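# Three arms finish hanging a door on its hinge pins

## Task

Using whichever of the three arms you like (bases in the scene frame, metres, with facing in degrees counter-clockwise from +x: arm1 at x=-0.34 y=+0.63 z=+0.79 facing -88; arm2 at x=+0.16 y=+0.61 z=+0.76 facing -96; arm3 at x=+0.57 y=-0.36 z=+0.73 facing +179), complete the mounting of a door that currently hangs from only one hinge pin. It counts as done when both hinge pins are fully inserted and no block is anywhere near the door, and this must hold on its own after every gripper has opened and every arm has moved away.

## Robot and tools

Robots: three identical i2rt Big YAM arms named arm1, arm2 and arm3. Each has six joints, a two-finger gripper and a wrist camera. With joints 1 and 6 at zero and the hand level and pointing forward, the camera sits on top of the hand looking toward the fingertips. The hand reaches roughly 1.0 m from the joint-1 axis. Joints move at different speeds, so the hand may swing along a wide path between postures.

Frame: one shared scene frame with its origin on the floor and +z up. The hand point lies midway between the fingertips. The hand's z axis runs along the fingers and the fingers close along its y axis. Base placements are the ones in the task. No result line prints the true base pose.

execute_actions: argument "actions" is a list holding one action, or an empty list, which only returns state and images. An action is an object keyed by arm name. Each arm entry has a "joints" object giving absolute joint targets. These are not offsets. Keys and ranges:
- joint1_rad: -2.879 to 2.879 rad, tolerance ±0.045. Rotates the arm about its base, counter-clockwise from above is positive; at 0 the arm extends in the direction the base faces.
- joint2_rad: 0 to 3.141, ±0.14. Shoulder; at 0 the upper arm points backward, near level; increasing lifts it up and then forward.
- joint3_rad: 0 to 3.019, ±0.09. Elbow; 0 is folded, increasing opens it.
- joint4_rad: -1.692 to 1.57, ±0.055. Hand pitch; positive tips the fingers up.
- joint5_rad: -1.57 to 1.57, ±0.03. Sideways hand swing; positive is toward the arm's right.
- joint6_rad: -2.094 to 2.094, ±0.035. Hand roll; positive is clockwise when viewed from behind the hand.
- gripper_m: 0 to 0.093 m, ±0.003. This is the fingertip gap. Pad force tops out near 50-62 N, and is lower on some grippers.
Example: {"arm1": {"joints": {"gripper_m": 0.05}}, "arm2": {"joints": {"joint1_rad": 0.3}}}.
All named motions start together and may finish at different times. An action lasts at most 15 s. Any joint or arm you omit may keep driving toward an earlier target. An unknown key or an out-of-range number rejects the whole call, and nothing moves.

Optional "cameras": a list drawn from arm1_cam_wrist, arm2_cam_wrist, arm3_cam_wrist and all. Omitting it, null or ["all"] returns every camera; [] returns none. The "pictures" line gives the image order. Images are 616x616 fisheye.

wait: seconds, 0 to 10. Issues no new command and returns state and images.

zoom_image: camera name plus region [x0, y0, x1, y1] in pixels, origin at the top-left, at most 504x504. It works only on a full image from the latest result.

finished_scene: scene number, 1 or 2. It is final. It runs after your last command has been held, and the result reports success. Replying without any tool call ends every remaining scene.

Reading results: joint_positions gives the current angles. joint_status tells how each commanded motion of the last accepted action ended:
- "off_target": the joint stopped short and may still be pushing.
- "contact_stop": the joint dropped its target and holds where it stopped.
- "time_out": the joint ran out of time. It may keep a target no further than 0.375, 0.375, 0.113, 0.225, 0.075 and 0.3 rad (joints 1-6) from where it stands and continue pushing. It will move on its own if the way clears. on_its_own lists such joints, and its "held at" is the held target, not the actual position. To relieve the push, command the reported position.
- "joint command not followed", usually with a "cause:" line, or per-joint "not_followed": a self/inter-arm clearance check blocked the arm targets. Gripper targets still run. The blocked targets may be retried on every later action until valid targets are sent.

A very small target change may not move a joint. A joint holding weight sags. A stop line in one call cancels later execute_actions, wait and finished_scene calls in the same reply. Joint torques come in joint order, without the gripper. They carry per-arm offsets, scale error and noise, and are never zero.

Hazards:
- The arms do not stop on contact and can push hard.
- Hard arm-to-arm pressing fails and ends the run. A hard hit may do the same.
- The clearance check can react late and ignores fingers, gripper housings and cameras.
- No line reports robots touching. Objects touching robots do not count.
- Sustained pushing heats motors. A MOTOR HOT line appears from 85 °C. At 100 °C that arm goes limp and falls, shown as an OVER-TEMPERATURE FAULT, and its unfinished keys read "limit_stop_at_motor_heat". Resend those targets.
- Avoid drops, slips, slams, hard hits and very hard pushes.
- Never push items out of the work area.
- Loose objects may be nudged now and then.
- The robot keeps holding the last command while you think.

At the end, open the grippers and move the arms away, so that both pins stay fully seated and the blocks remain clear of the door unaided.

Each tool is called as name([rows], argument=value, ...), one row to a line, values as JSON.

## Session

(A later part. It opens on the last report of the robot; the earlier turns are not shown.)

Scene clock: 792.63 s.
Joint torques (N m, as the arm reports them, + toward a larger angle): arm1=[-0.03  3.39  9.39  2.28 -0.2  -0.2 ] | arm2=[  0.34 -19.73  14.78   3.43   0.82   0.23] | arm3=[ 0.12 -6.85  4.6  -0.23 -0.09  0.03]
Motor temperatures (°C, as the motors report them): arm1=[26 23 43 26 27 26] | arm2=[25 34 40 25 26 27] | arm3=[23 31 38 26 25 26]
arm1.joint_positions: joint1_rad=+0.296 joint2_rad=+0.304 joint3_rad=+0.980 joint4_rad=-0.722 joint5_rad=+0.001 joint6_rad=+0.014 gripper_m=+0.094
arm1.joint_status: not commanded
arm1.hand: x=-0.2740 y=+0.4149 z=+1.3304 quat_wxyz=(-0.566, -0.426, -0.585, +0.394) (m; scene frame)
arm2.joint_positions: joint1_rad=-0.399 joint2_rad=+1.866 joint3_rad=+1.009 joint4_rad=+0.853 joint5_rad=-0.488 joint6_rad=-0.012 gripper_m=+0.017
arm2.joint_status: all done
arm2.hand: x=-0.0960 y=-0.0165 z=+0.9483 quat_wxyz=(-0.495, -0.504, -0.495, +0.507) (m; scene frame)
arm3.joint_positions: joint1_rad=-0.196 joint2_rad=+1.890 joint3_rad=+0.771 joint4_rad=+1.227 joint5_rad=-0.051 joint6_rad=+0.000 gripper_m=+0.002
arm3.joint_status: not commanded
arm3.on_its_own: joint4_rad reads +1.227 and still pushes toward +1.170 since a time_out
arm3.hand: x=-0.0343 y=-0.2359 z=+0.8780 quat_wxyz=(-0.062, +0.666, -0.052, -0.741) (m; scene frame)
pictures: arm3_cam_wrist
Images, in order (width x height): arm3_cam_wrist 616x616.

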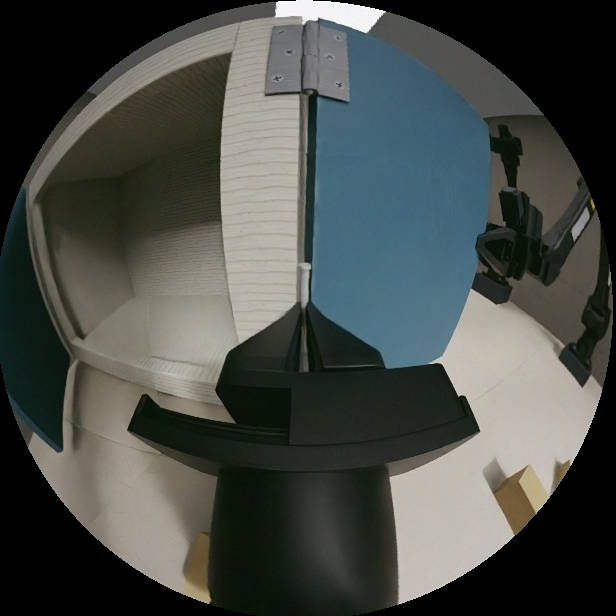

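execute_actions([
  {"arm3":{"joints":{"joint2_rad":1.89,"joint4_rad":1.227}}},
], cameras=[])

execute_actions([
  {"arm3":{"joints":{"gripper_m":0.025}}},
], cameras=["arm3_cam_wrist"])

zoom_image(camera="arm3_cam_wrist", region=[240,240,380,400])

Scene clock: 797.87 s.
Joint torques (N m, as the arm reports them, + toward a larger angle): arm1=[ 0.07  3.39  9.45  2.3  -0.2  -0.2 ] | arm2=[  0.27 -19.77  14.69   3.59   0.83   0.25] | arm3=[  0.3  -12.07   4.52   1.6   -0.11   0.02]
Motor temperatures (°C, as the motors report them): arm1=[26 23 43 26 27 26] | arm2=[25 35 41 26 26 27] | arm3=[23 31 38 26 25 26]
arm1.joint_positions: joint1_rad=+0.296 joint2_rad=+0.304 joint3_rad=+0.980 joint4_rad=-0.722 joint5_rad=+0.001 joint6_rad=+0.014 gripper_m=+0.094
arm1.joint_status: not commanded
arm1.hand: x=-0.2740 y=+0.4149 z=+1.3304 quat_wxyz=(-0.566, -0.426, -0.585, +0.394) (m; scene frame)
arm2.joint_positions: joint1_rad=-0.399 joint2_rad=+1.866 joint3_rad=+1.009 joint4_rad=+0.853 joint5_rad=-0.488 joint6_rad=-0.012 gripper_m=+0.017
arm2.joint_status: not commanded
arm2.hand: x=-0.0960 y=-0.0165 z=+0.9483 quat_wxyz=(-0.495, -0.504, -0.495, +0.507) (m; scene frame)
arm3.joint_positions: joint1_rad=-0.196 joint2_rad=+1.889 joint3_rad=+0.770 joint4_rad=+1.231 joint5_rad=-0.051 joint6_rad=+0.000 gripper_m=+0.002
arm3.joint_status: all done
arm3.hand: x=-0.0339 y=-0.2360 z=+0.8794 quat_wxyz=(-0.062, +0.664, -0.052, -0.743) (m; scene frame)
pictures: none
No camera images: the call's "cameras" was empty. Leave "cameras" out to get every camera's image.

Scene clock: 798.50 s.
Joint torques (N m, as the arm reports them, + toward a larger angle): arm1=[ 0.16  3.49  9.43  2.32 -0.19 -0.19] | arm2=[  0.49 -19.4   14.64   3.59   0.84   0.25] | arm3=[  0.97 -11.85   5.04   1.62  -0.3    0.02]
Motor temperatures (°C, as the motors report them): arm1=[26 23 43 26 27 26] | arm2=[25 35 41 26 26 27] | arm3=[23 32 38 26 25 26]
arm1.joint_positions: joint1_rad=+0.296 joint2_rad=+0.304 joint3_rad=+0.980 joint4_rad=-0.722 joint5_rad=+0.001 joint6_rad=+0.014 gripper_m=+0.094
arm1.joint_status: not commanded
arm1.hand: x=-0.2740 y=+0.4149 z=+1.3304 quat_wxyz=(-0.566, -0.426, -0.585, +0.394) (m; scene frame)
arm2.joint_positions: joint1_rad=-0.399 joint2_rad=+1.866 joint3_rad=+1.009 joint4_rad=+0.853 joint5_rad=-0.488 joint6_rad=-0.012 gripper_m=+0.017
arm2.joint_status: not commanded
arm2.hand: x=-0.0960 y=-0.0165 z=+0.9483 quat_wxyz=(-0.495, -0.504, -0.495, +0.507) (m; scene frame)
arm3.joint_positions: joint1_rad=-0.207 joint2_rad=+1.889 joint3_rad=+0.764 joint4_rad=+1.231 joint5_rad=-0.046 joint6_rad=+0.000 gripper_m=+0.025
arm3.joint_status: all done
arm3.hand: x=-0.0307 y=-0.2291 z=+0.8771 quat_wxyz=(-0.068, +0.666, -0.057, -0.741) (m; scene frame)
pictures: arm3_cam_wrist
Images, in order (width x height): arm3_cam_wrist 616x616.

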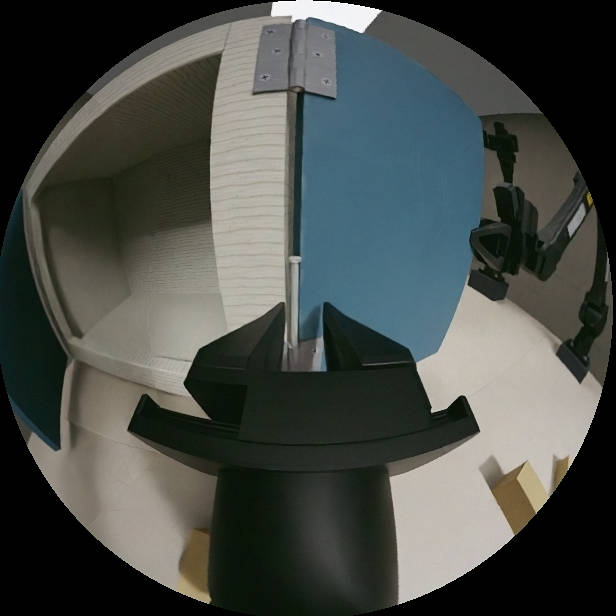

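Region (240, 240, 380, 400) of arm3_cam_wrist's 616x616 image, scaled by 3.150, with more detail than that image has; it fills the left 441 columns of this view, and the rest is white.

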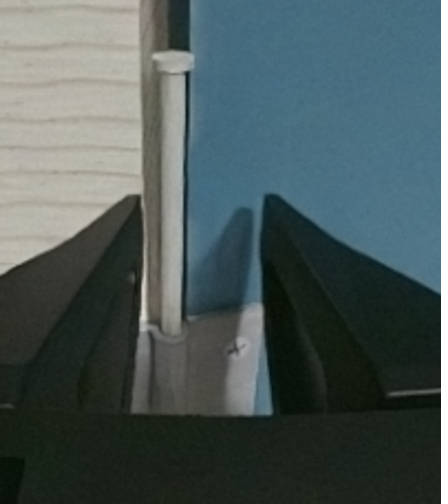

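execute_actions([
  {"arm3":{"joints":{"gripper_m":0.06,"joint5_rad":-0.07}}},
], cameras=[])

execute_actions([
  {"arm3":{"joints":{"joint2_rad":1.69,"joint4_rad":1.0}}},
], cameras=[])

execute_actions([
  {"arm3":{"joints":{"joint3_rad":0.83,"gripper_m":0,"joint5_rad":-0.085}}},
], cameras=["arm3_cam_wrist"])

Scene clock: 810.67 s.
Joint torques (N m, as the arm reports them, + toward a larger angle): arm1=[ 0.13  3.34  9.44  2.32 -0.2  -0.19] | arm2=[  0.71 -19.49  14.75   3.51   0.84   0.23] | arm3=[  1.2  -12.11   4.96   1.63  -0.3    0.05]
Motor temperatures (°C, as the motors report them): arm1=[26 23 43 26 27 26] | arm2=[25 36 43 26 26 27] | arm3=[23 32 38 27 25 26]
arm1.joint_positions: joint1_rad=+0.296 joint2_rad=+0.304 joint3_rad=+0.980 joint4_rad=-0.722 joint5_rad=+0.001 joint6_rad=+0.014 gripper_m=+0.094
arm1.joint_status: not commanded
arm1.hand: x=-0.2740 y=+0.4149 z=+1.3304 quat_wxyz=(-0.566, -0.426, -0.585, +0.394) (m; scene frame)
arm2.joint_positions: joint1_rad=-0.399 joint2_rad=+1.866 joint3_rad=+1.009 joint4_rad=+0.853 joint5_rad=-0.488 joint6_rad=-0.012 gripper_m=+0.017
arm2.joint_status: not commanded
arm2.hand: x=-0.0960 y=-0.0165 z=+0.9483 quat_wxyz=(-0.495, -0.504, -0.495, +0.507) (m; scene frame)
arm3.joint_positions: joint1_rad=-0.207 joint2_rad=+1.889 joint3_rad=+0.764 joint4_rad=+1.231 joint5_rad=-0.066 joint6_rad=+0.000 gripper_m=+0.060
arm3.joint_status: all done
arm3.hand: x=-0.0312 y=-0.2324 z=+0.8770 quat_wxyz=(-0.061, +0.667, -0.050, -0.741) (m; scene frame)
pictures: none
No camera images: the call's "cameras" was empty. Leave "cameras" out to get every camera's image.

Scene clock: 811.77 s.
Joint torques (N m, as the arm reports them, + toward a larger angle): arm1=[-0.07  3.28  9.42  2.32 -0.21 -0.2 ] | arm2=[  0.26 -19.39  14.66   3.45   0.84   0.26] | arm3=[ 0.94 -9.78  6.96  1.35 -0.3   0.04]
Motor temperatures (°C, as the motors report them): arm1=[26 23 43 26 27 26] | arm2=[25 36 43 26 26 27] | arm3=[23 32 38 27 25 26]
arm1.joint_positions: joint1_rad=+0.296 joint2_rad=+0.304 joint3_rad=+0.980 joint4_rad=-0.722 joint5_rad=+0.001 joint6_rad=+0.014 gripper_m=+0.094
arm1.joint_status: not commanded
arm1.hand: x=-0.2740 y=+0.4149 z=+1.3304 quat_wxyz=(-0.566, -0.426, -0.585, +0.394) (m; scene frame)
arm2.joint_positions: joint1_rad=-0.399 joint2_rad=+1.866 joint3_rad=+1.009 joint4_rad=+0.853 joint5_rad=-0.488 joint6_rad=-0.012 gripper_m=+0.017
arm2.joint_status: not commanded
arm2.hand: x=-0.0960 y=-0.0165 z=+0.9483 quat_wxyz=(-0.495, -0.504, -0.495, +0.507) (m; scene frame)
arm3.joint_positions: joint1_rad=-0.207 joint2_rad=+1.683 joint3_rad=+0.759 joint4_rad=+1.010 joint5_rad=-0.066 joint6_rad=+0.000 gripper_m=+0.060
arm3.joint_status: all done
arm3.hand: x=-0.0240 y=-0.2341 z=+0.9422 quat_wxyz=(-0.060, +0.674, -0.051, -0.734) (m; scene frame)
pictures: none
No camera images: the call's "cameras" was empty. Leave "cameras" out to get every camera's image.

Scene clock: 812.50 s.
Joint torques (N m, as the arm reports them, + toward a larger angle): arm1=[ 0.03  3.44  9.42  2.26 -0.2  -0.21] | arm2=[  0.22 -19.45  14.77   3.47   0.82   0.22] | arm3=[  1.11 -11.3   10.16   1.37  -0.3    0.05]
Motor temperatures (°C, as the motors report them): arm1=[26 23 43 26 27 26] | arm2=[25 36 43 26 26 27] | arm3=[23 32 38 27 25 26]
arm1.joint_positions: joint1_rad=+0.296 joint2_rad=+0.304 joint3_rad=+0.980 joint4_rad=-0.722 joint5_rad=+0.001 joint6_rad=+0.014 gripper_m=+0.094
arm1.joint_status: not commanded
arm1.hand: x=-0.2740 y=+0.4149 z=+1.3304 quat_wxyz=(-0.566, -0.426, -0.585, +0.394) (m; scene frame)
arm2.joint_positions: joint1_rad=-0.399 joint2_rad=+1.866 joint3_rad=+1.009 joint4_rad=+0.853 joint5_rad=-0.488 joint6_rad=-0.012 gripper_m=+0.017
arm2.joint_status: not commanded
arm2.hand: x=-0.0960 y=-0.0165 z=+0.9483 quat_wxyz=(-0.495, -0.504, -0.495, +0.507) (m; scene frame)
arm3.joint_positions: joint1_rad=-0.207 joint2_rad=+1.683 joint3_rad=+0.792 joint4_rad=+1.009 joint5_rad=-0.081 joint6_rad=+0.000 gripper_m=+0.000
arm3.joint_status: all done
arm3.hand: x=-0.0334 y=-0.2347 z=+0.9578 quat_wxyz=(-0.056, +0.663, -0.044, -0.745) (m; scene frame)
pictures: arm3_cam_wrist
Images, in order (width x height): arm3_cam_wrist 616x616.

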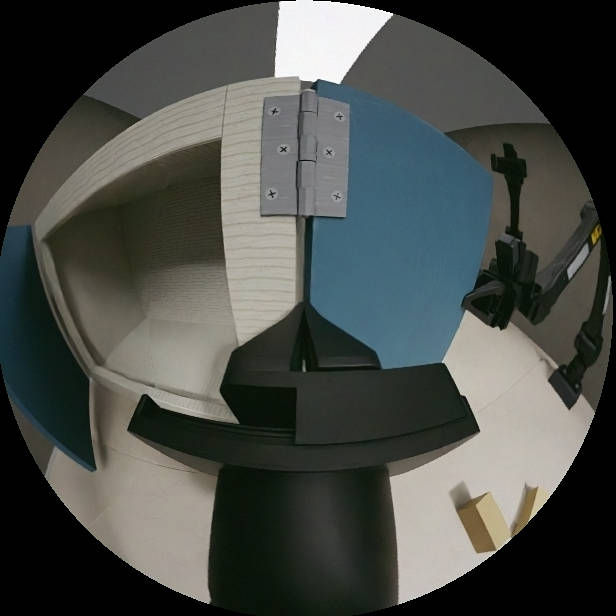

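execute_actions([
  {"arm3":{"joints":{"joint2_rad":1.80,"joint4_rad":1.07}}},
], cameras=["arm3_cam_wrist"])

Scene clock: 816.80 s.
Joint torques (N m, as the arm reports them, + toward a larger angle): arm1=[ 0.07  3.43  9.45  2.25 -0.2  -0.2 ] | arm2=[  0.19 -19.25  14.78   3.43   0.83   0.25] | arm3=[ 0.61 -9.5   9.12  1.69 -0.09  0.02]
Motor temperatures (°C, as the motors report them): arm1=[26 23 43 26 27 26] | arm2=[25 36 44 26 27 27] | arm3=[23 32 39 27 25 26]
arm1.joint_positions: joint1_rad=+0.296 joint2_rad=+0.304 joint3_rad=+0.980 joint4_rad=-0.722 joint5_rad=+0.001 joint6_rad=+0.014 gripper_m=+0.094
arm1.joint_status: not commanded
arm1.hand: x=-0.2740 y=+0.4149 z=+1.3304 quat_wxyz=(-0.566, -0.426, -0.585, +0.394) (m; scene frame)
arm2.joint_positions: joint1_rad=-0.399 joint2_rad=+1.864 joint3_rad=+1.009 joint4_rad=+0.853 joint5_rad=-0.488 joint6_rad=-0.012 gripper_m=+0.017
arm2.joint_status: not commanded
arm2.hand: x=-0.0959 y=-0.0164 z=+0.9491 quat_wxyz=(-0.495, -0.503, -0.495, +0.507) (m; scene frame)
arm3.joint_positions: joint1_rad=-0.205 joint2_rad=+1.770 joint3_rad=+0.799 joint4_rad=+1.071 joint5_rad=-0.085 joint6_rad=+0.000 gripper_m=+0.000
arm3.joint_status: all done
arm3.hand: x=-0.0412 y=-0.2349 z=+0.9244 quat_wxyz=(-0.053, +0.670, -0.042, -0.740) (m; scene frame)
pictures: arm3_cam_wrist
Images, in order (width x height): arm3_cam_wrist 616x616.

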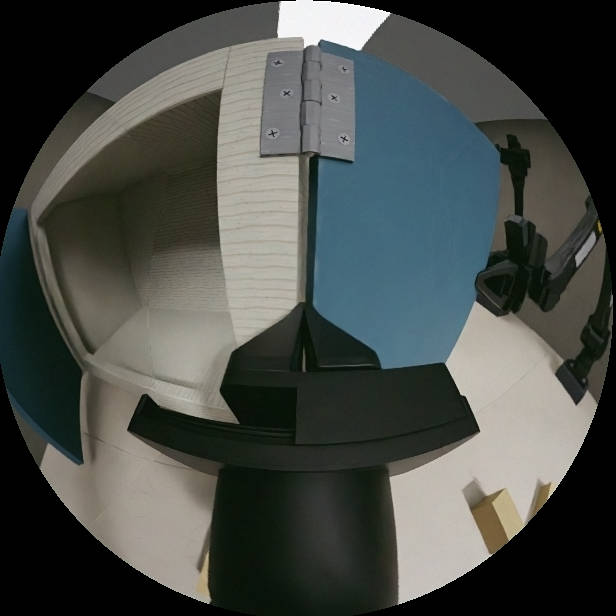

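execute_actions([
  {"arm3":{"joints":{"joint3_rad":0.786}}},
], cameras=[])

execute_actions([
  {"arm3":{"joints":{"joint2_rad":1.87,"joint3_rad":0.778,"joint4_rad":1.11}}},
], cameras=["arm3_cam_wrist"])

Scene clock: 820.63 s.
Joint torques (N m, as the arm reports them, + toward a larger angle): arm1=[-0.05  3.38  9.43  2.29 -0.2  -0.2 ] | arm2=[  0.6  -19.62  14.8    3.4    0.87   0.26] | arm3=[ 1.27 -9.22  5.31  1.71 -0.11  0.04]
Motor temperatures (°C, as the motors report them): arm1=[26 23 43 26 27 26] | arm2=[25 36 44 26 27 27] | arm3=[23 32 39 27 25 26]
arm1.joint_positions: joint1_rad=+0.296 joint2_rad=+0.304 joint3_rad=+0.980 joint4_rad=-0.722 joint5_rad=+0.001 joint6_rad=+0.014 gripper_m=+0.094
arm1.joint_status: not commanded
arm1.hand: x=-0.2740 y=+0.4149 z=+1.3304 quat_wxyz=(-0.566, -0.426, -0.585, +0.394) (m; scene frame)
arm2.joint_positions: joint1_rad=-0.399 joint2_rad=+1.864 joint3_rad=+1.009 joint4_rad=+0.853 joint5_rad=-0.488 joint6_rad=-0.012 gripper_m=+0.017
arm2.joint_status: not commanded
arm2.hand: x=-0.0959 y=-0.0164 z=+0.9491 quat_wxyz=(-0.495, -0.503, -0.495, +0.507) (m; scene frame)
arm3.joint_positions: joint1_rad=-0.205 joint2_rad=+1.770 joint3_rad=+0.798 joint4_rad=+1.071 joint5_rad=-0.085 joint6_rad=+0.000 gripper_m=+0.000
arm3.joint_status: all done
arm3.hand: x=-0.0410 y=-0.2350 z=+0.9241 quat_wxyz=(-0.053, +0.670, -0.042, -0.739) (m; scene frame)
pictures: none
No camera images: the call's "cameras" was empty. Leave "cameras" out to get every camera's image.

Scene clock: 821.30 s.
Joint torques (N m, as the arm reports them, + toward a larger angle): arm1=[ 0.11  3.35  9.41  2.32 -0.2  -0.2 ] | arm2=[  0.38 -19.71  14.72   3.48   0.83   0.23] | arm3=[ 0.7  -6.53  4.66  0.58 -0.11  0.03]
Motor temperatures (°C, as the motors report them): arm1=[26 23 43 26 27 26] | arm2=[25 36 44 26 27 27] | arm3=[23 32 39 27 25 26]
arm1.joint_positions: joint1_rad=+0.296 joint2_rad=+0.304 joint3_rad=+0.980 joint4_rad=-0.722 joint5_rad=+0.001 joint6_rad=+0.014 gripper_m=+0.094
arm1.joint_status: not commanded
arm1.hand: x=-0.2740 y=+0.4149 z=+1.3304 quat_wxyz=(-0.566, -0.426, -0.585, +0.394) (m; scene frame)
arm2.joint_positions: joint1_rad=-0.399 joint2_rad=+1.864 joint3_rad=+1.009 joint4_rad=+0.853 joint5_rad=-0.488 joint6_rad=-0.012 gripper_m=+0.017
arm2.joint_status: not commanded
arm2.hand: x=-0.0959 y=-0.0164 z=+0.9491 quat_wxyz=(-0.495, -0.503, -0.495, +0.507) (m; scene frame)
arm3.joint_positions: joint1_rad=-0.205 joint2_rad=+1.799 joint3_rad=+0.796 joint4_rad=+1.140 joint5_rad=-0.085 joint6_rad=+0.000 gripper_m=+0.000
arm3.joint_status: all done
arm3.hand: x=-0.0403 y=-0.2351 z=+0.9220 quat_wxyz=(-0.055, +0.656, -0.040, -0.751) (m; scene frame)
pictures: arm3_cam_wrist
Images, in order (width x height): arm3_cam_wrist 616x616.

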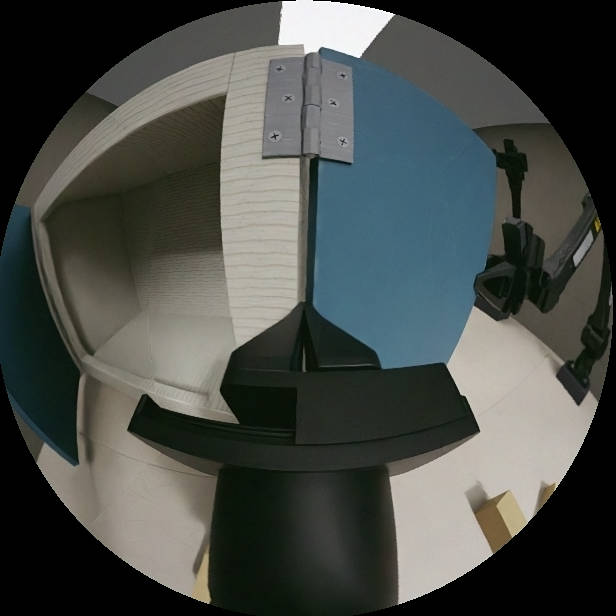

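execute_actions([
  {"arm2":{"joints":{"joint2_rad":1.74,"joint3_rad":1.12,"joint4_rad":0.92}},"arm3":{"joints":{"joint2_rad":1.85}}},
], cameras=["arm3_cam_wrist"])

Scene clock: 830.70 s.
Joint torques (N m, as the arm reports them, + toward a larger angle): arm1=[ 0.13  3.36  9.46  2.3  -0.2  -0.2 ] | arm2=[  0.41 -23.86  17.11   4.18   0.81   0.26] | arm3=[ 0.94 -7.95  4.7   0.62 -0.11  0.05]
Motor temperatures (°C, as the motors report them): arm1=[26 23 43 26 27 26] | arm2=[25 37 45 26 27 27] | arm3=[23 32 39 26 25 26]
arm1.joint_positions: joint1_rad=+0.296 joint2_rad=+0.304 joint3_rad=+0.980 joint4_rad=-0.722 joint5_rad=+0.001 joint6_rad=+0.014 gripper_m=+0.094
arm1.joint_status: not commanded
arm1.hand: x=-0.2740 y=+0.4149 z=+1.3304 quat_wxyz=(-0.566, -0.426, -0.585, +0.394) (m; scene frame)
arm2.joint_positions: joint1_rad=-0.399 joint2_rad=+1.860 joint3_rad=+1.009 joint4_rad=+0.853 joint5_rad=-0.488 joint6_rad=-0.012 gripper_m=+0.017
arm2.joint_status: joint3_rad time_out (moved +0.000 of +0.111); joint4_rad time_out (moved +0.000 of +0.067); the others done
arm2.on_its_own: joint3_rad reads +1.009 and still pushes toward +1.120 since a time_out; joint4_rad reads +0.853 and still pushes toward +0.920 since a time_out
arm2.hand: x=-0.0956 y=-0.0163 z=+0.9520 quat_wxyz=(-0.496, -0.502, -0.494, +0.508) (m; scene frame)
arm3.joint_positions: joint1_rad=-0.205 joint2_rad=+1.799 joint3_rad=+0.796 joint4_rad=+1.140 joint5_rad=-0.085 joint6_rad=+0.000 gripper_m=+0.000
arm3.joint_status: all done
arm3.hand: x=-0.0403 y=-0.2351 z=+0.9220 quat_wxyz=(-0.055, +0.656, -0.040, -0.751) (m; scene frame)
pictures: arm3_cam_wrist
Images, in order (width x height): arm3_cam_wrist 616x616.

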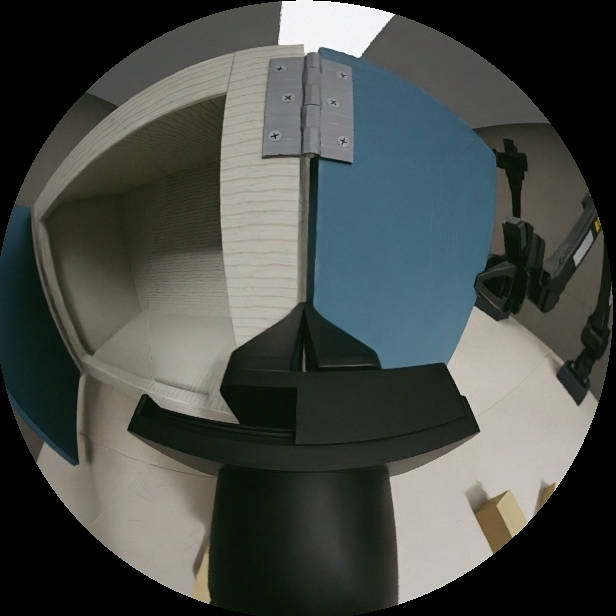

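execute_actions([
  {"arm3":{"joints":{"joint2_rad":1.76,"joint4_rad":1.07}}},
], cameras=[])

execute_actions([
  {"arm3":{"joints":{"joint2_rad":1.70,"joint3_rad":0.62,"joint4_rad":1.0}}},
], cameras=["arm3_cam_wrist"])

zoom_image(camera="arm3_cam_wrist", region=[250,200,370,340])

Scene clock: 837.33 s.
Joint torques (N m, as the arm reports them, + toward a larger angle): arm1=[ 0.1   3.41  9.44  2.29 -0.2  -0.2 ] | arm2=[  0.17 -23.57  17.22   4.19   0.83   0.23] | arm3=[  1.61 -12.49   5.45   0.98  -0.11   0.03]
Motor temperatures (°C, as the motors report them): arm1=[26 23 43 26 27 26] | arm2=[25 38 46 26 27 27] | arm3=[23 32 38 26 25 26]
arm1.joint_positions: joint1_rad=+0.296 joint2_rad=+0.304 joint3_rad=+0.980 joint4_rad=-0.722 joint5_rad=+0.001 joint6_rad=+0.014 gripper_m=+0.094
arm1.joint_status: not commanded
arm1.hand: x=-0.2740 y=+0.4149 z=+1.3304 quat_wxyz=(-0.566, -0.426, -0.585, +0.394) (m; scene frame)
arm2.joint_positions: joint1_rad=-0.399 joint2_rad=+1.858 joint3_rad=+1.009 joint4_rad=+0.853 joint5_rad=-0.488 joint6_rad=-0.012 gripper_m=+0.017
arm2.joint_status: not commanded
arm2.on_its_own: joint3_rad reads +1.009 and still pushes toward +1.120 since a time_out; joint4_rad reads +0.853 and still pushes toward +0.920 since a time_out
arm2.hand: x=-0.0956 y=-0.0161 z=+0.9535 quat_wxyz=(-0.496, -0.501, -0.494, +0.509) (m; scene frame)
arm3.joint_positions: joint1_rad=-0.205 joint2_rad=+1.770 joint3_rad=+0.788 joint4_rad=+1.090 joint5_rad=-0.085 joint6_rad=+0.000 gripper_m=+0.000
arm3.joint_status: all done
arm3.hand: x=-0.0376 y=-0.2357 z=+0.9236 quat_wxyz=(-0.054, +0.667, -0.042, -0.742) (m; scene frame)
pictures: none
No camera images: the call's "cameras" was empty. Leave "cameras" out to get every camera's image.

Scene clock: 838.17 s.
Joint torques (N m, as the arm reports them, + toward a larger angle): arm1=[ 0.15  3.4   9.44  2.29 -0.21 -0.21] | arm2=[  0.27 -24.07  17.24   4.14   0.84   0.27] | arm3=[  0.87 -10.2    6.02   1.54  -0.11   0.05]
Motor temperatures (°C, as the motors report them): arm1=[26 23 43 26 27 26] | arm2=[25 38 46 26 27 27] | arm3=[23 32 38 26 25 26]
arm1.joint_positions: joint1_rad=+0.296 joint2_rad=+0.304 joint3_rad=+0.980 joint4_rad=-0.722 joint5_rad=+0.001 joint6_rad=+0.014 gripper_m=+0.094
arm1.joint_status: not commanded
arm1.hand: x=-0.2740 y=+0.4149 z=+1.3304 quat_wxyz=(-0.566, -0.426, -0.585, +0.394) (m; scene frame)
arm2.joint_positions: joint1_rad=-0.399 joint2_rad=+1.858 joint3_rad=+1.009 joint4_rad=+0.853 joint5_rad=-0.488 joint6_rad=-0.012 gripper_m=+0.017
arm2.joint_status: not commanded
arm2.on_its_own: joint3_rad reads +1.009 and still pushes toward +1.120 since a time_out; joint4_rad reads +0.853 and still pushes toward +0.920 since a time_out
arm2.hand: x=-0.0956 y=-0.0161 z=+0.9535 quat_wxyz=(-0.496, -0.501, -0.494, +0.509) (m; scene frame)
arm3.joint_positions: joint1_rad=-0.205 joint2_rad=+1.705 joint3_rad=+0.615 joint4_rad=+1.007 joint5_rad=-0.085 joint6_rad=+0.000 gripper_m=+0.000
arm3.joint_status: all done
arm3.hand: x=+0.0195 y=-0.2485 z=+0.8644 quat_wxyz=(-0.043, +0.734, -0.052, -0.676) (m; scene frame)
pictures: arm3_cam_wrist
Images, in order (width x height): arm3_cam_wrist 616x616.

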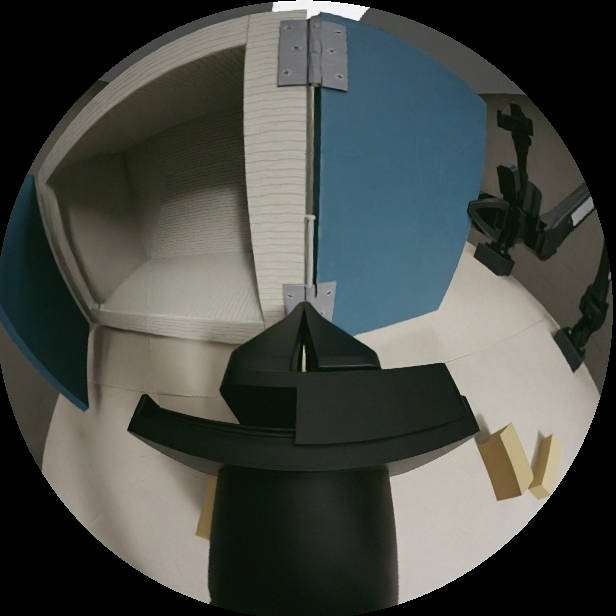

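Region (250, 200, 370, 340) of arm3_cam_wrist's 616x616 image, scaled by 3.600, with more detail than that image has; it fills the left 432 columns of this view, and the rest is white.

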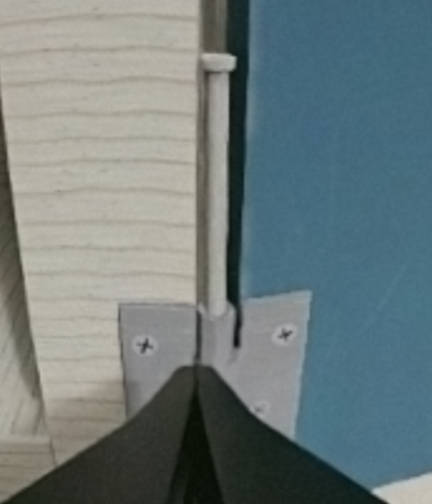

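execute_actions([
  {"arm3":{"joints":{"joint5_rad":-0.45}}},
], cameras=["arm3_cam_wrist"])

zoom_image(camera="arm3_cam_wrist", region=[330,200,450,360])

Scene clock: 845.60 s.
Joint torques (N m, as the arm reports them, + toward a larger angle): arm1=[ 0.13  3.55  9.45  2.33 -0.2  -0.19] | arm2=[  0.37 -23.82  17.21   4.14   0.82   0.26] | arm3=[  1.1  -10.63   5.95   1.55  -0.35   0.04]
Motor temperatures (°C, as the motors report them): arm1=[26 23 43 26 27 26] | arm2=[25 38 47 26 27 27] | arm3=[23 32 38 26 25 26]
arm1.joint_positions: joint1_rad=+0.296 joint2_rad=+0.304 joint3_rad=+0.980 joint4_rad=-0.722 joint5_rad=+0.001 joint6_rad=+0.014 gripper_m=+0.094
arm1.joint_status: not commanded
arm1.hand: x=-0.2740 y=+0.4149 z=+1.3304 quat_wxyz=(-0.566, -0.426, -0.585, +0.394) (m; scene frame)
arm2.joint_positions: joint1_rad=-0.399 joint2_rad=+1.858 joint3_rad=+1.009 joint4_rad=+0.853 joint5_rad=-0.488 joint6_rad=-0.012 gripper_m=+0.017
arm2.joint_status: not commanded
arm2.on_its_own: joint3_rad reads +1.009 and still pushes toward +1.120 since a time_out; joint4_rad reads +0.853 and still pushes toward +0.920 since a time_out
arm2.hand: x=-0.0956 y=-0.0161 z=+0.9535 quat_wxyz=(-0.496, -0.501, -0.494, +0.509) (m; scene frame)
arm3.joint_positions: joint1_rad=-0.205 joint2_rad=+1.705 joint3_rad=+0.615 joint4_rad=+1.007 joint5_rad=-0.446 joint6_rad=+0.000 gripper_m=+0.000
arm3.joint_status: all done
arm3.hand: x=+0.0222 y=-0.3100 z=+0.8657 quat_wxyz=(+0.089, +0.730, +0.070, -0.674) (m; scene frame)
pictures: arm3_cam_wrist
Images, in order (width x height): arm3_cam_wrist 616x616.

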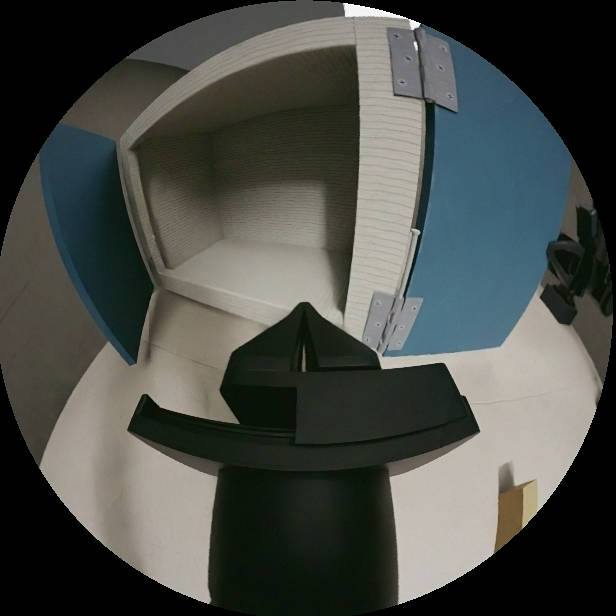

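Region (330, 200, 450, 360) of arm3_cam_wrist's 616x616 image, scaled by 3.150, with more detail than that image has; it fills the left 378 columns of this view, and the rest is white.

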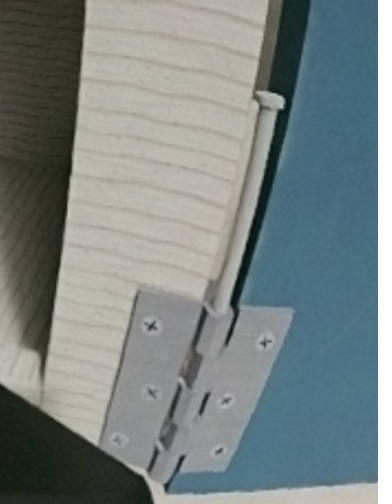

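zoom_image(camera="arm3_cam_wrist", region=[360,285,430,360])

Region (360, 285, 430, 360) of arm3_cam_wrist's 616x616 image, scaled by 6.720, with more detail than that image has; it fills the left 470 columns of this view, and the rest is white.

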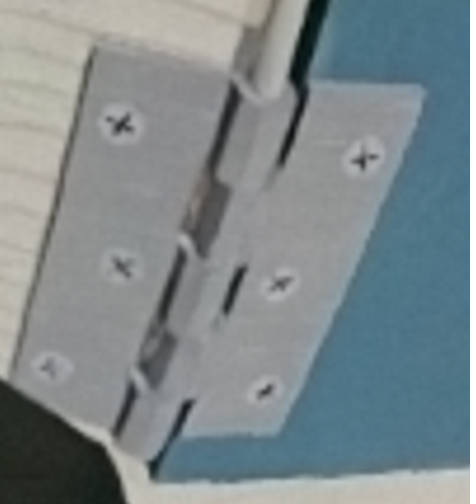

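execute_actions([
  {"arm3":{"joints":{"joint5_rad":-0.085,"joint2_rad":1.62}}},
], cameras=[])

execute_actions([
  {"arm3":{"joints":{"joint2_rad":1.69,"joint3_rad":0.82}}},
], cameras=[])

execute_actions([
  {"arm3":{"joints":{"joint3_rad":0.778}}},
], cameras=[])

execute_actions([
  {"arm3":{"joints":{"joint2_rad":1.86,"joint4_rad":1.08}}},
], cameras=["arm3_cam_wrist"])

Scene clock: 859.67 s.
Joint torques (N m, as the arm reports them, + toward a larger angle): arm1=[ 0.06  3.34  9.39  2.27 -0.2  -0.19] | arm2=[  0.45 -23.76  17.2    4.12   0.83   0.24] | arm3=[ 0.75 -9.66  6.75  1.51  0.06  0.04]
Motor temperatures (°C, as the motors report them): arm1=[26 23 43 26 27 26] | arm2=[25 39 48 26 27 27] | arm3=[23 32 38 27 25 26]
arm1.joint_positions: joint1_rad=+0.296 joint2_rad=+0.304 joint3_rad=+0.980 joint4_rad=-0.722 joint5_rad=+0.001 joint6_rad=+0.014 gripper_m=+0.094
arm1.joint_status: not commanded
arm1.hand: x=-0.2740 y=+0.4149 z=+1.3304 quat_wxyz=(-0.566, -0.426, -0.585, +0.394) (m; scene frame)
arm2.joint_positions: joint1_rad=-0.399 joint2_rad=+1.858 joint3_rad=+1.009 joint4_rad=+0.853 joint5_rad=-0.488 joint6_rad=-0.012 gripper_m=+0.017
arm2.joint_status: not commanded
arm2.on_its_own: joint3_rad reads +1.009 and still pushes toward +1.120 since a time_out; joint4_rad reads +0.853 and still pushes toward +0.920 since a time_out
arm2.hand: x=-0.0956 y=-0.0161 z=+0.9535 quat_wxyz=(-0.496, -0.501, -0.494, +0.509) (m; scene frame)
arm3.joint_positions: joint1_rad=-0.205 joint2_rad=+1.626 joint3_rad=+0.615 joint4_rad=+1.007 joint5_rad=-0.089 joint6_rad=+0.000 gripper_m=+0.000
arm3.joint_status: all done
arm3.hand: x=+0.0216 y=-0.2497 z=+0.9065 quat_wxyz=(-0.046, +0.707, -0.047, -0.704) (m; scene frame)
pictures: none
No camera images: the call's "cameras" was empty. Leave "cameras" out to get every camera's image.

Scene clock: 860.70 s.
Joint torques (N m, as the arm reports them, + toward a larger angle): arm1=[-0.09  3.26  9.42  2.32 -0.2  -0.2 ] | arm2=[  0.61 -23.97  17.19   4.12   0.83   0.26] | arm3=[  0.86 -11.37   9.25   1.51   0.     0.03]
Motor temperatures (°C, as the motors report them): arm1=[26 23 43 26 27 26] | arm2=[25 39 49 26 27 27] | arm3=[23 32 39 27 25 26]
arm1.joint_positions: joint1_rad=+0.296 joint2_rad=+0.304 joint3_rad=+0.980 joint4_rad=-0.722 joint5_rad=+0.001 joint6_rad=+0.014 gripper_m=+0.094
arm1.joint_status: not commanded
arm1.hand: x=-0.2740 y=+0.4149 z=+1.3304 quat_wxyz=(-0.566, -0.426, -0.585, +0.394) (m; scene frame)
arm2.joint_positions: joint1_rad=-0.399 joint2_rad=+1.858 joint3_rad=+1.009 joint4_rad=+0.853 joint5_rad=-0.488 joint6_rad=-0.012 gripper_m=+0.017
arm2.joint_status: not commanded
arm2.on_its_own: joint3_rad reads +1.009 and still pushes toward +1.120 since a time_out; joint4_rad reads +0.853 and still pushes toward +0.920 since a time_out
arm2.hand: x=-0.0956 y=-0.0161 z=+0.9535 quat_wxyz=(-0.496, -0.501, -0.494, +0.509) (m; scene frame)
arm3.joint_positions: joint1_rad=-0.205 joint2_rad=+1.689 joint3_rad=+0.793 joint4_rad=+1.006 joint5_rad=-0.088 joint6_rad=+0.000 gripper_m=+0.000
arm3.joint_status: all done
arm3.hand: x=-0.0348 y=-0.2369 z=+0.9539 quat_wxyz=(-0.053, +0.666, -0.041, -0.743) (m; scene frame)
pictures: none
No camera images: the call's "cameras" was empty. Leave "cameras" out to get every camera's image.

Scene clock: 861.33 s.
Joint torques (N m, as the arm reports them, + toward a larger angle): arm1=[ 0.12  3.29  9.41  2.33 -0.2  -0.2 ] | arm2=[  0.28 -23.47  17.31   4.16   0.86   0.26] | arm3=[  0.87 -11.14   6.74   1.56   0.02   0.04]
Motor temperatures (°C, as the motors report them): arm1=[26 23 43 26 27 26] | arm2=[25 39 49 26 27 27] | arm3=[23 32 39 27 25 26]
arm1.joint_positions: joint1_rad=+0.296 joint2_rad=+0.304 joint3_rad=+0.980 joint4_rad=-0.722 joint5_rad=+0.001 joint6_rad=+0.014 gripper_m=+0.094
arm1.joint_status: not commanded
arm1.hand: x=-0.2740 y=+0.4149 z=+1.3304 quat_wxyz=(-0.566, -0.426, -0.585, +0.394) (m; scene frame)
arm2.joint_positions: joint1_rad=-0.399 joint2_rad=+1.858 joint3_rad=+1.009 joint4_rad=+0.853 joint5_rad=-0.488 joint6_rad=-0.012 gripper_m=+0.017
arm2.joint_status: not commanded
arm2.on_its_own: joint3_rad reads +1.009 and still pushes toward +1.120 since a time_out; joint4_rad reads +0.853 and still pushes toward +0.920 since a time_out
arm2.hand: x=-0.0956 y=-0.0161 z=+0.9535 quat_wxyz=(-0.496, -0.501, -0.494, +0.509) (m; scene frame)
arm3.joint_positions: joint1_rad=-0.205 joint2_rad=+1.689 joint3_rad=+0.780 joint4_rad=+1.006 joint5_rad=-0.088 joint6_rad=+0.000 gripper_m=+0.000
arm3.joint_status: all done
arm3.hand: x=-0.0314 y=-0.2377 z=+0.9478 quat_wxyz=(-0.052, +0.671, -0.041, -0.739) (m; scene frame)
pictures: none
No camera images: the call's "cameras" was empty. Leave "cameras" out to get every camera's image.

Scene clock: 862.13 s.
Joint torques (N m, as the arm reports them, + toward a larger angle): arm1=[ 0.23  3.33  9.42  2.32 -0.22 -0.21] | arm2=[  0.22 -23.51  17.14   4.18   0.85   0.24] | arm3=[ 0.75 -6.37  5.61  0.47 -0.04  0.04]
Motor temperatures (°C, as the motors report them): arm1=[26 23 43 26 27 26] | arm2=[25 40 49 26 27 27] | arm3=[23 32 39 27 25 26]
arm1.joint_positions: joint1_rad=+0.296 joint2_rad=+0.304 joint3_rad=+0.980 joint4_rad=-0.722 joint5_rad=+0.001 joint6_rad=+0.014 gripper_m=+0.094
arm1.joint_status: not commanded
arm1.hand: x=-0.2740 y=+0.4149 z=+1.3304 quat_wxyz=(-0.566, -0.426, -0.585, +0.394) (m; scene frame)
arm2.joint_positions: joint1_rad=-0.399 joint2_rad=+1.858 joint3_rad=+1.009 joint4_rad=+0.853 joint5_rad=-0.488 joint6_rad=-0.012 gripper_m=+0.017
arm2.joint_status: not commanded
arm2.on_its_own: joint3_rad reads +1.009 and still pushes toward +1.120 since a time_out; joint4_rad reads +0.853 and still pushes toward +0.920 since a time_out
arm2.hand: x=-0.0956 y=-0.0161 z=+0.9535 quat_wxyz=(-0.496, -0.501, -0.494, +0.509) (m; scene frame)
arm3.joint_positions: joint1_rad=-0.205 joint2_rad=+1.784 joint3_rad=+0.786 joint4_rad=+1.114 joint5_rad=-0.087 joint6_rad=+0.000 gripper_m=+0.000
arm3.joint_status: all done
arm3.hand: x=-0.0374 y=-0.2360 z=+0.9204 quat_wxyz=(-0.054, +0.664, -0.041, -0.745) (m; scene frame)
pictures: arm3_cam_wrist
Images, in order (width x height): arm3_cam_wrist 616x616.

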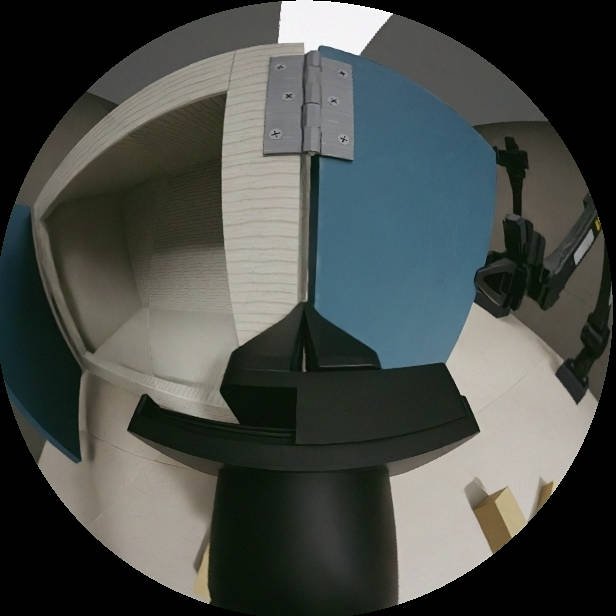

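Pressing on head. Sweep lift down.

execute_actions([
  {"arm2":{"joints":{"joint2_rad":1.90,"joint3_rad":1.0,"joint4_rad":0.85}}},
], cameras=[])

execute_actions([
  {"arm2":{"joints":{"joint2_rad":1.95,"joint3_rad":0.97}}},
], cameras=[])

Scene clock: 866.03 s.
Joint torques (N m, as the arm reports them, + toward a larger angle): arm1=[ 0.14  3.32  9.43  2.28 -0.21 -0.19] | arm2=[ -0.01 -11.69   8.06   1.75   0.8    0.28] | arm3=[ 0.82 -6.16  5.5   0.37 -0.07  0.04]
Motor temperatures (°C, as the motors report them): arm1=[26 23 43 26 27 26] | arm2=[25 40 48 26 27 27] | arm3=[23 32 38 26 25 26]
arm1.joint_positions: joint1_rad=+0.296 joint2_rad=+0.304 joint3_rad=+0.980 joint4_rad=-0.722 joint5_rad=+0.001 joint6_rad=+0.014 gripper_m=+0.094
arm1.joint_status: not commanded
arm1.hand: x=-0.2740 y=+0.4149 z=+1.3304 quat_wxyz=(-0.566, -0.426, -0.585, +0.394) (m; scene frame)
arm2.joint_positions: joint1_rad=-0.393 joint2_rad=+1.864 joint3_rad=+0.999 joint4_rad=+0.850 joint5_rad=-0.487 joint6_rad=-0.012 gripper_m=+0.017
arm2.joint_status: all done
arm2.hand: x=-0.0912 y=-0.0155 z=+0.9437 quat_wxyz=(-0.495, -0.506, -0.497, +0.501) (m; scene frame)
arm3.joint_positions: joint1_rad=-0.205 joint2_rad=+1.784 joint3_rad=+0.786 joint4_rad=+1.114 joint5_rad=-0.087 joint6_rad=+0.000 gripper_m=+0.000
arm3.joint_status: not commanded
arm3.hand: x=-0.0374 y=-0.2360 z=+0.9204 quat_wxyz=(-0.054, +0.664, -0.041, -0.745) (m; scene frame)
pictures: none
No camera images: the call's "cameras" was empty. Leave "cameras" out to get every camera's image.

Scene clock: 866.63 s.
Joint torques (N m, as the arm reports them, + toward a larger angle): arm1=[ 0.01  3.38  9.4   2.31 -0.2  -0.2 ] | arm2=[ 0.11 -8.62  5.78  0.9   0.84  0.21] | arm3=[ 0.57 -5.95  5.51  0.5  -0.07  0.01]
Motor temperatures (°C, as the motors report them): arm1=[26 23 43 26 27 26] | arm2=[25 39 48 26 27 27] | arm3=[23 32 38 26 25 26]
arm1.joint_positions: joint1_rad=+0.296 joint2_rad=+0.304 joint3_rad=+0.980 joint4_rad=-0.722 joint5_rad=+0.001 joint6_rad=+0.014 gripper_m=+0.094
arm1.joint_status: not commanded
arm1.hand: x=-0.2740 y=+0.4149 z=+1.3304 quat_wxyz=(-0.566, -0.426, -0.585, +0.394) (m; scene frame)
arm2.joint_positions: joint1_rad=-0.393 joint2_rad=+1.873 joint3_rad=+0.997 joint4_rad=+0.871 joint5_rad=-0.487 joint6_rad=-0.012 gripper_m=+0.017
arm2.joint_status: all done
arm2.hand: x=-0.0911 y=-0.0153 z=+0.9417 quat_wxyz=(-0.496, -0.503, -0.496, +0.505) (m; scene frame)
arm3.joint_positions: joint1_rad=-0.205 joint2_rad=+1.784 joint3_rad=+0.786 joint4_rad=+1.114 joint5_rad=-0.087 joint6_rad=+0.000 gripper_m=+0.000
arm3.joint_status: not commanded
arm3.hand: x=-0.0374 y=-0.2360 z=+0.9204 quat_wxyz=(-0.054, +0.664, -0.041, -0.745) (m; scene frame)
pictures: none
No camera images: the call's "cameras" was empty. Leave "cameras" out to get every camera's image.

execute_actions([
  {"arm2":{"joints":{"joint2_rad":1.83,"joint3_rad":1.05,"joint6_rad":0.1}}},
], cameras=[])

execute_actions([
  {"arm2":{"joints":{"joint6_rad":-0.12}}},
], cameras=[])

Scene clock: 878.80 s.
Joint torques (N m, as the arm reports them, + toward a larger angle): arm1=[ 0.08  3.37  9.42  2.3  -0.2  -0.19] | arm2=[ -0.16 -17.29  12.35   1.38   0.78   0.98] | arm3=[ 0.56 -6.01  5.64  0.39 -0.08  0.03]
Motor temperatures (°C, as the motors report them): arm1=[26 23 43 26 27 26] | arm2=[25 37 43 26 27 27] | arm3=[23 31 38 26 25 26]
arm1.joint_positions: joint1_rad=+0.296 joint2_rad=+0.304 joint3_rad=+0.980 joint4_rad=-0.722 joint5_rad=+0.001 joint6_rad=+0.014 gripper_m=+0.094
arm1.joint_status: not commanded
arm1.hand: x=-0.2740 y=+0.4149 z=+1.3304 quat_wxyz=(-0.566, -0.426, -0.585, +0.394) (m; scene frame)
arm2.joint_positions: joint1_rad=-0.392 joint2_rad=+1.864 joint3_rad=+0.997 joint4_rad=+0.860 joint5_rad=-0.487 joint6_rad=+0.027 gripper_m=+0.017
arm2.joint_status: joint6_rad time_out (moved +0.038 of +0.112); the others done
arm2.on_its_own: joint6_rad reads +0.027 and still pushes toward +0.100 since a time_out
arm2.hand: x=-0.0902 y=-0.0152 z=+0.9454 quat_wxyz=(-0.506, -0.513, -0.487, +0.494) (m; scene frame)
arm3.joint_positions: joint1_rad=-0.205 joint2_rad=+1.784 joint3_rad=+0.786 joint4_rad=+1.114 joint5_rad=-0.087 joint6_rad=+0.000 gripper_m=+0.000
arm3.joint_status: not commanded
arm3.hand: x=-0.0374 y=-0.2360 z=+0.9204 quat_wxyz=(-0.054, +0.664, -0.041, -0.745) (m; scene frame)
pictures: none
No camera images: the call's "cameras" was empty. Leave "cameras" out to get every camera's image.

not run: a stop came earlier in this reply.

execute_actions([
  {"arm2":{"joints":{"joint6_rad":-0.06}}},
], cameras=[])

Scene clock: 881.40 s.
Joint torques (N m, as the arm reports them, + toward a larger angle): arm1=[ 0.02  3.38  9.41  2.29 -0.19 -0.2 ] | arm2=[ -0.16 -17.41  12.34   1.4    0.82  -0.27] | arm3=[ 0.73 -5.88  5.59  0.53 -0.06  0.04]
Motor temperatures (°C, as the motors report them): arm1=[26 23 43 26 27 26] | arm2=[25 37 44 26 27 27] | arm3=[23 31 38 26 25 26]
arm1.joint_positions: joint1_rad=+0.296 joint2_rad=+0.304 joint3_rad=+0.980 joint4_rad=-0.722 joint5_rad=+0.001 joint6_rad=+0.014 gripper_m=+0.094
arm1.joint_status: not commanded
arm1.hand: x=-0.2740 y=+0.4149 z=+1.3304 quat_wxyz=(-0.566, -0.426, -0.585, +0.394) (m; scene frame)
arm2.joint_positions: joint1_rad=-0.392 joint2_rad=+1.864 joint3_rad=+0.997 joint4_rad=+0.860 joint5_rad=-0.487 joint6_rad=-0.029 gripper_m=+0.017
arm2.joint_status: all done
arm2.hand: x=-0.0900 y=-0.0153 z=+0.9454 quat_wxyz=(-0.492, -0.499, -0.501, +0.508) (m; scene frame)
arm3.joint_positions: joint1_rad=-0.205 joint2_rad=+1.784 joint3_rad=+0.786 joint4_rad=+1.114 joint5_rad=-0.087 joint6_rad=+0.000 gripper_m=+0.000
arm3.joint_status: not commanded
arm3.hand: x=-0.0374 y=-0.2360 z=+0.9204 quat_wxyz=(-0.054, +0.664, -0.041, -0.745) (m; scene frame)
pictures: none
No camera images: the call's "cameras" was empty. Leave "cameras" out to get every camera's image.

execute_actions([
  {"arm2":{"joints":{"joint6_rad":-0.01}},"arm3":{"joints":{"joint2_rad":1.97,"joint4_rad":1.02}}},
], cameras=["arm3_cam_wrist"])

Scene clock: 888.57 s.
Joint torques (N m, as the arm reports them, + toward a larger angle): arm1=[ 0.16  3.3   9.4   2.31 -0.21 -0.2 ] | arm2=[ -0.34 -17.01  12.39   1.31   0.79   0.19] | arm3=[ 0.77  1.21  5.45 -2.06 -0.03  0.03]
Motor temperatures (°C, as the motors report them): arm1=[26 23 43 26 27 26] | arm2=[25 37 44 26 27 27] | arm3=[23 31 38 26 25 26]
arm1.joint_positions: joint1_rad=+0.296 joint2_rad=+0.304 joint3_rad=+0.980 joint4_rad=-0.722 joint5_rad=+0.001 joint6_rad=+0.014 gripper_m=+0.094
arm1.joint_status: not commanded
arm1.hand: x=-0.2740 y=+0.4149 z=+1.3304 quat_wxyz=(-0.566, -0.426, -0.585, +0.394) (m; scene frame)
arm2.joint_positions: joint1_rad=-0.392 joint2_rad=+1.864 joint3_rad=+0.997 joint4_rad=+0.860 joint5_rad=-0.487 joint6_rad=-0.018 gripper_m=+0.017
arm2.joint_status: all done
arm2.hand: x=-0.0900 y=-0.0153 z=+0.9454 quat_wxyz=(-0.495, -0.502, -0.498, +0.505) (m; scene frame)
arm3.joint_positions: joint1_rad=-0.205 joint2_rad=+1.797 joint3_rad=+0.787 joint4_rad=+1.128 joint5_rad=-0.087 joint6_rad=+0.000 gripper_m=+0.000
arm3.joint_status: joint2_rad time_out (moved +0.012 of +0.186); joint4_rad time_out (moved +0.014 of -0.094)
arm3.on_its_own: joint2_rad reads +1.797 and still pushes toward +1.970 since a time_out; joint4_rad reads +1.128 and still pushes toward +1.020 since a time_out
arm3.hand: x=-0.0378 y=-0.2359 z=+0.9164 quat_wxyz=(-0.054, +0.663, -0.041, -0.745) (m; scene frame)
pictures: arm3_cam_wrist
Images, in order (width x height): arm3_cam_wrist 616x616.

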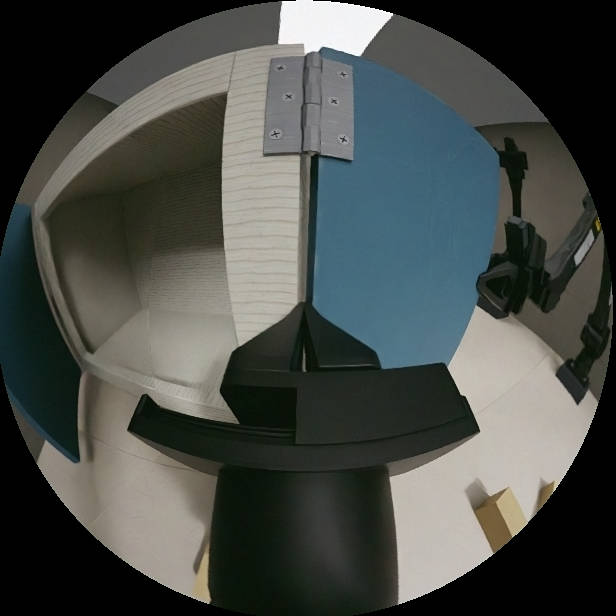

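execute_actions([
  {"arm2":{"joints":{"joint2_rad":1.79,"joint3_rad":1.08}},"arm3":{"joints":{"joint2_rad":1.85,"joint4_rad":1.10}}},
], cameras=[])

execute_actions([
  {"arm2":{"joints":{"joint2_rad":1.76}}},
], cameras=[])

execute_actions([
  {"arm2":{"joints":{"joint2_rad":1.73}}},
], cameras=["arm2_cam_wrist"])

Scene clock: 900.53 s.
Joint torques (N m, as the arm reports them, + toward a larger angle): arm1=[ 0.16  3.43  9.42  2.32 -0.21 -0.2 ] | arm2=[ -0.31 -19.39  14.87   1.9    0.79   0.17] | arm3=[ 1.06 -7.24  5.43  0.11 -0.06  0.03]
Motor temperatures (°C, as the motors report them): arm1=[26 23 43 26 27 26] | arm2=[25 37 44 26 27 27] | arm3=[23 31 38 27 25 26]
arm1.joint_positions: joint1_rad=+0.296 joint2_rad=+0.304 joint3_rad=+0.980 joint4_rad=-0.722 joint5_rad=+0.001 joint6_rad=+0.014 gripper_m=+0.094
arm1.joint_status: not commanded
arm1.hand: x=-0.2740 y=+0.4149 z=+1.3304 quat_wxyz=(-0.566, -0.426, -0.585, +0.394) (m; scene frame)
arm2.joint_positions: joint1_rad=-0.390 joint2_rad=+1.854 joint3_rad=+0.997 joint4_rad=+0.843 joint5_rad=-0.487 joint6_rad=-0.017 gripper_m=+0.017
arm2.joint_status: all done
arm2.hand: x=-0.0888 y=-0.0152 z=+0.9480 quat_wxyz=(-0.494, -0.504, -0.499, +0.503) (m; scene frame)
arm3.joint_positions: joint1_rad=-0.205 joint2_rad=+1.797 joint3_rad=+0.787 joint4_rad=+1.143 joint5_rad=-0.087 joint6_rad=+0.000 gripper_m=+0.000
arm3.joint_status: all done
arm3.hand: x=-0.0374 y=-0.2360 z=+0.9202 quat_wxyz=(-0.055, +0.657, -0.040, -0.750) (m; scene frame)
pictures: none
No camera images: the call's "cameras" was empty. Leave "cameras" out to get every camera's image.

Scene clock: 901.07 s.
Joint torques (N m, as the arm reports them, + toward a larger angle): arm1=[ 0.07  3.3   9.44  2.32 -0.21 -0.19] | arm2=[ -0.27 -21.03  14.82   2.43   0.72   0.21] | arm3=[ 0.83 -7.99  5.39  0.05 -0.04  0.05]
Motor temperatures (°C, as the motors report them): arm1=[26 23 43 26 27 26] | arm2=[25 37 44 26 27 27] | arm3=[23 31 38 27 25 26]
arm1.joint_positions: joint1_rad=+0.296 joint2_rad=+0.304 joint3_rad=+0.980 joint4_rad=-0.722 joint5_rad=+0.001 joint6_rad=+0.014 gripper_m=+0.094
arm1.joint_status: not commanded
arm1.hand: x=-0.2740 y=+0.4149 z=+1.3304 quat_wxyz=(-0.566, -0.426, -0.585, +0.394) (m; scene frame)
arm2.joint_positions: joint1_rad=-0.390 joint2_rad=+1.845 joint3_rad=+0.997 joint4_rad=+0.830 joint5_rad=-0.486 joint6_rad=-0.018 gripper_m=+0.017
arm2.joint_status: all done
arm2.hand: x=-0.0888 y=-0.0147 z=+0.9512 quat_wxyz=(-0.493, -0.505, -0.499, +0.502) (m; scene frame)
arm3.joint_positions: joint1_rad=-0.205 joint2_rad=+1.797 joint3_rad=+0.787 joint4_rad=+1.143 joint5_rad=-0.087 joint6_rad=+0.000 gripper_m=+0.000
arm3.joint_status: not commanded
arm3.hand: x=-0.0374 y=-0.2360 z=+0.9202 quat_wxyz=(-0.055, +0.657, -0.040, -0.750) (m; scene frame)
pictures: none
No camera images: the call's "cameras" was empty. Leave "cameras" out to get every camera's image.

Scene clock: 901.60 s.
Joint torques (N m, as the arm reports them, + toward a larger angle): arm1=[ 0.02  3.4   9.45  2.31 -0.21 -0.19] | arm2=[ -0.54 -22.68  15.06   2.89   0.71   0.2 ] | arm3=[ 0.79 -7.88  5.5   0.15 -0.05  0.03]
Motor temperatures (°C, as the motors report them): arm1=[26 23 43 26 27 26] | arm2=[25 37 44 26 27 27] | arm3=[23 31 38 27 25 26]
arm1.joint_positions: joint1_rad=+0.296 joint2_rad=+0.304 joint3_rad=+0.980 joint4_rad=-0.722 joint5_rad=+0.001 joint6_rad=+0.014 gripper_m=+0.094
arm1.joint_status: not commanded
arm1.hand: x=-0.2740 y=+0.4149 z=+1.3304 quat_wxyz=(-0.566, -0.426, -0.585, +0.394) (m; scene frame)
arm2.joint_positions: joint1_rad=-0.390 joint2_rad=+1.839 joint3_rad=+0.997 joint4_rad=+0.818 joint5_rad=-0.486 joint6_rad=-0.019 gripper_m=+0.017
arm2.joint_status: all done
arm2.hand: x=-0.0886 y=-0.0143 z=+0.9523 quat_wxyz=(-0.492, -0.507, -0.500, +0.500) (m; scene frame)
arm3.joint_positions: joint1_rad=-0.205 joint2_rad=+1.797 joint3_rad=+0.787 joint4_rad=+1.143 joint5_rad=-0.087 joint6_rad=+0.000 gripper_m=+0.000
arm3.joint_status: not commanded
arm3.hand: x=-0.0374 y=-0.2360 z=+0.9202 quat_wxyz=(-0.055, +0.657, -0.040, -0.750) (m; scene frame)
pictures: arm2_cam_wrist
Images, in order (width x height): arm2_cam_wrist 616x616.

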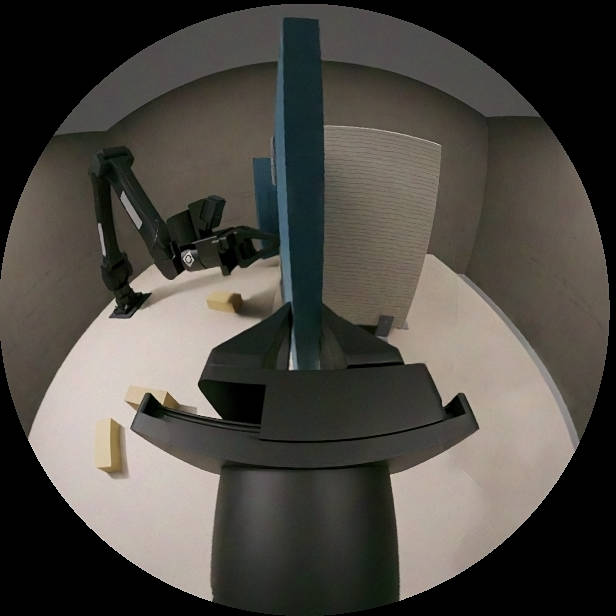

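execute_actions([
  {"arm2":{"joints":{"joint2_rad":1.79,"joint6_rad":0.04}}},
], cameras=[])

execute_actions([
  {"arm2":{"joints":{"joint6_rad":-0.09}}},
], cameras=[])

execute_actions([
  {"arm2":{"joints":{"joint6_rad":-0.02}},"arm3":{"joints":{"joint2_rad":1.74,"joint4_rad":1.06}}},
], cameras=[])

execute_actions([
  {"arm3":{"joints":{"joint3_rad":0.66,"joint5_rad":0.2}}},
], cameras=["arm3_cam_wrist"])

Scene clock: 914.03 s.
Joint torques (N m, as the arm reports them, + toward a larger angle): arm1=[ 0.06  3.2   9.45  2.28 -0.19 -0.2 ] | arm2=[ -0.45 -18.12  14.98   2.96   0.72   0.7 ] | arm3=[ 0.73 -7.77  5.43  0.04 -0.03  0.04]
Motor temperatures (°C, as the motors report them): arm1=[26 23 43 26 27 26] | arm2=[25 39 46 26 27 27] | arm3=[23 31 38 26 25 26]
arm1.joint_positions: joint1_rad=+0.296 joint2_rad=+0.304 joint3_rad=+0.980 joint4_rad=-0.722 joint5_rad=+0.001 joint6_rad=+0.014 gripper_m=+0.094
arm1.joint_status: not commanded
arm1.hand: x=-0.2740 y=+0.4149 z=+1.3304 quat_wxyz=(-0.566, -0.426, -0.585, +0.394) (m; scene frame)
arm2.joint_positions: joint1_rad=-0.390 joint2_rad=+1.840 joint3_rad=+0.997 joint4_rad=+0.818 joint5_rad=-0.486 joint6_rad=-0.007 gripper_m=+0.017
arm2.joint_status: joint6_rad time_out (moved +0.012 of +0.059); the others done
arm2.on_its_own: joint6_rad reads -0.007 and still pushes toward +0.040 since a time_out
arm2.hand: x=-0.0886 y=-0.0144 z=+0.9516 quat_wxyz=(-0.495, -0.510, -0.497, +0.497) (m; scene frame)
arm3.joint_positions: joint1_rad=-0.205 joint2_rad=+1.797 joint3_rad=+0.787 joint4_rad=+1.143 joint5_rad=-0.087 joint6_rad=+0.000 gripper_m=+0.000
arm3.joint_status: not commanded
arm3.hand: x=-0.0374 y=-0.2360 z=+0.9202 quat_wxyz=(-0.055, +0.657, -0.040, -0.750) (m; scene frame)
pictures: none
No camera images: the call's "cameras" was empty. Leave "cameras" out to get every camera's image.

not run: a stop came earlier in this reply.

not run: a stop came earlier in this reply.

not run: a stop came earlier in this reply.


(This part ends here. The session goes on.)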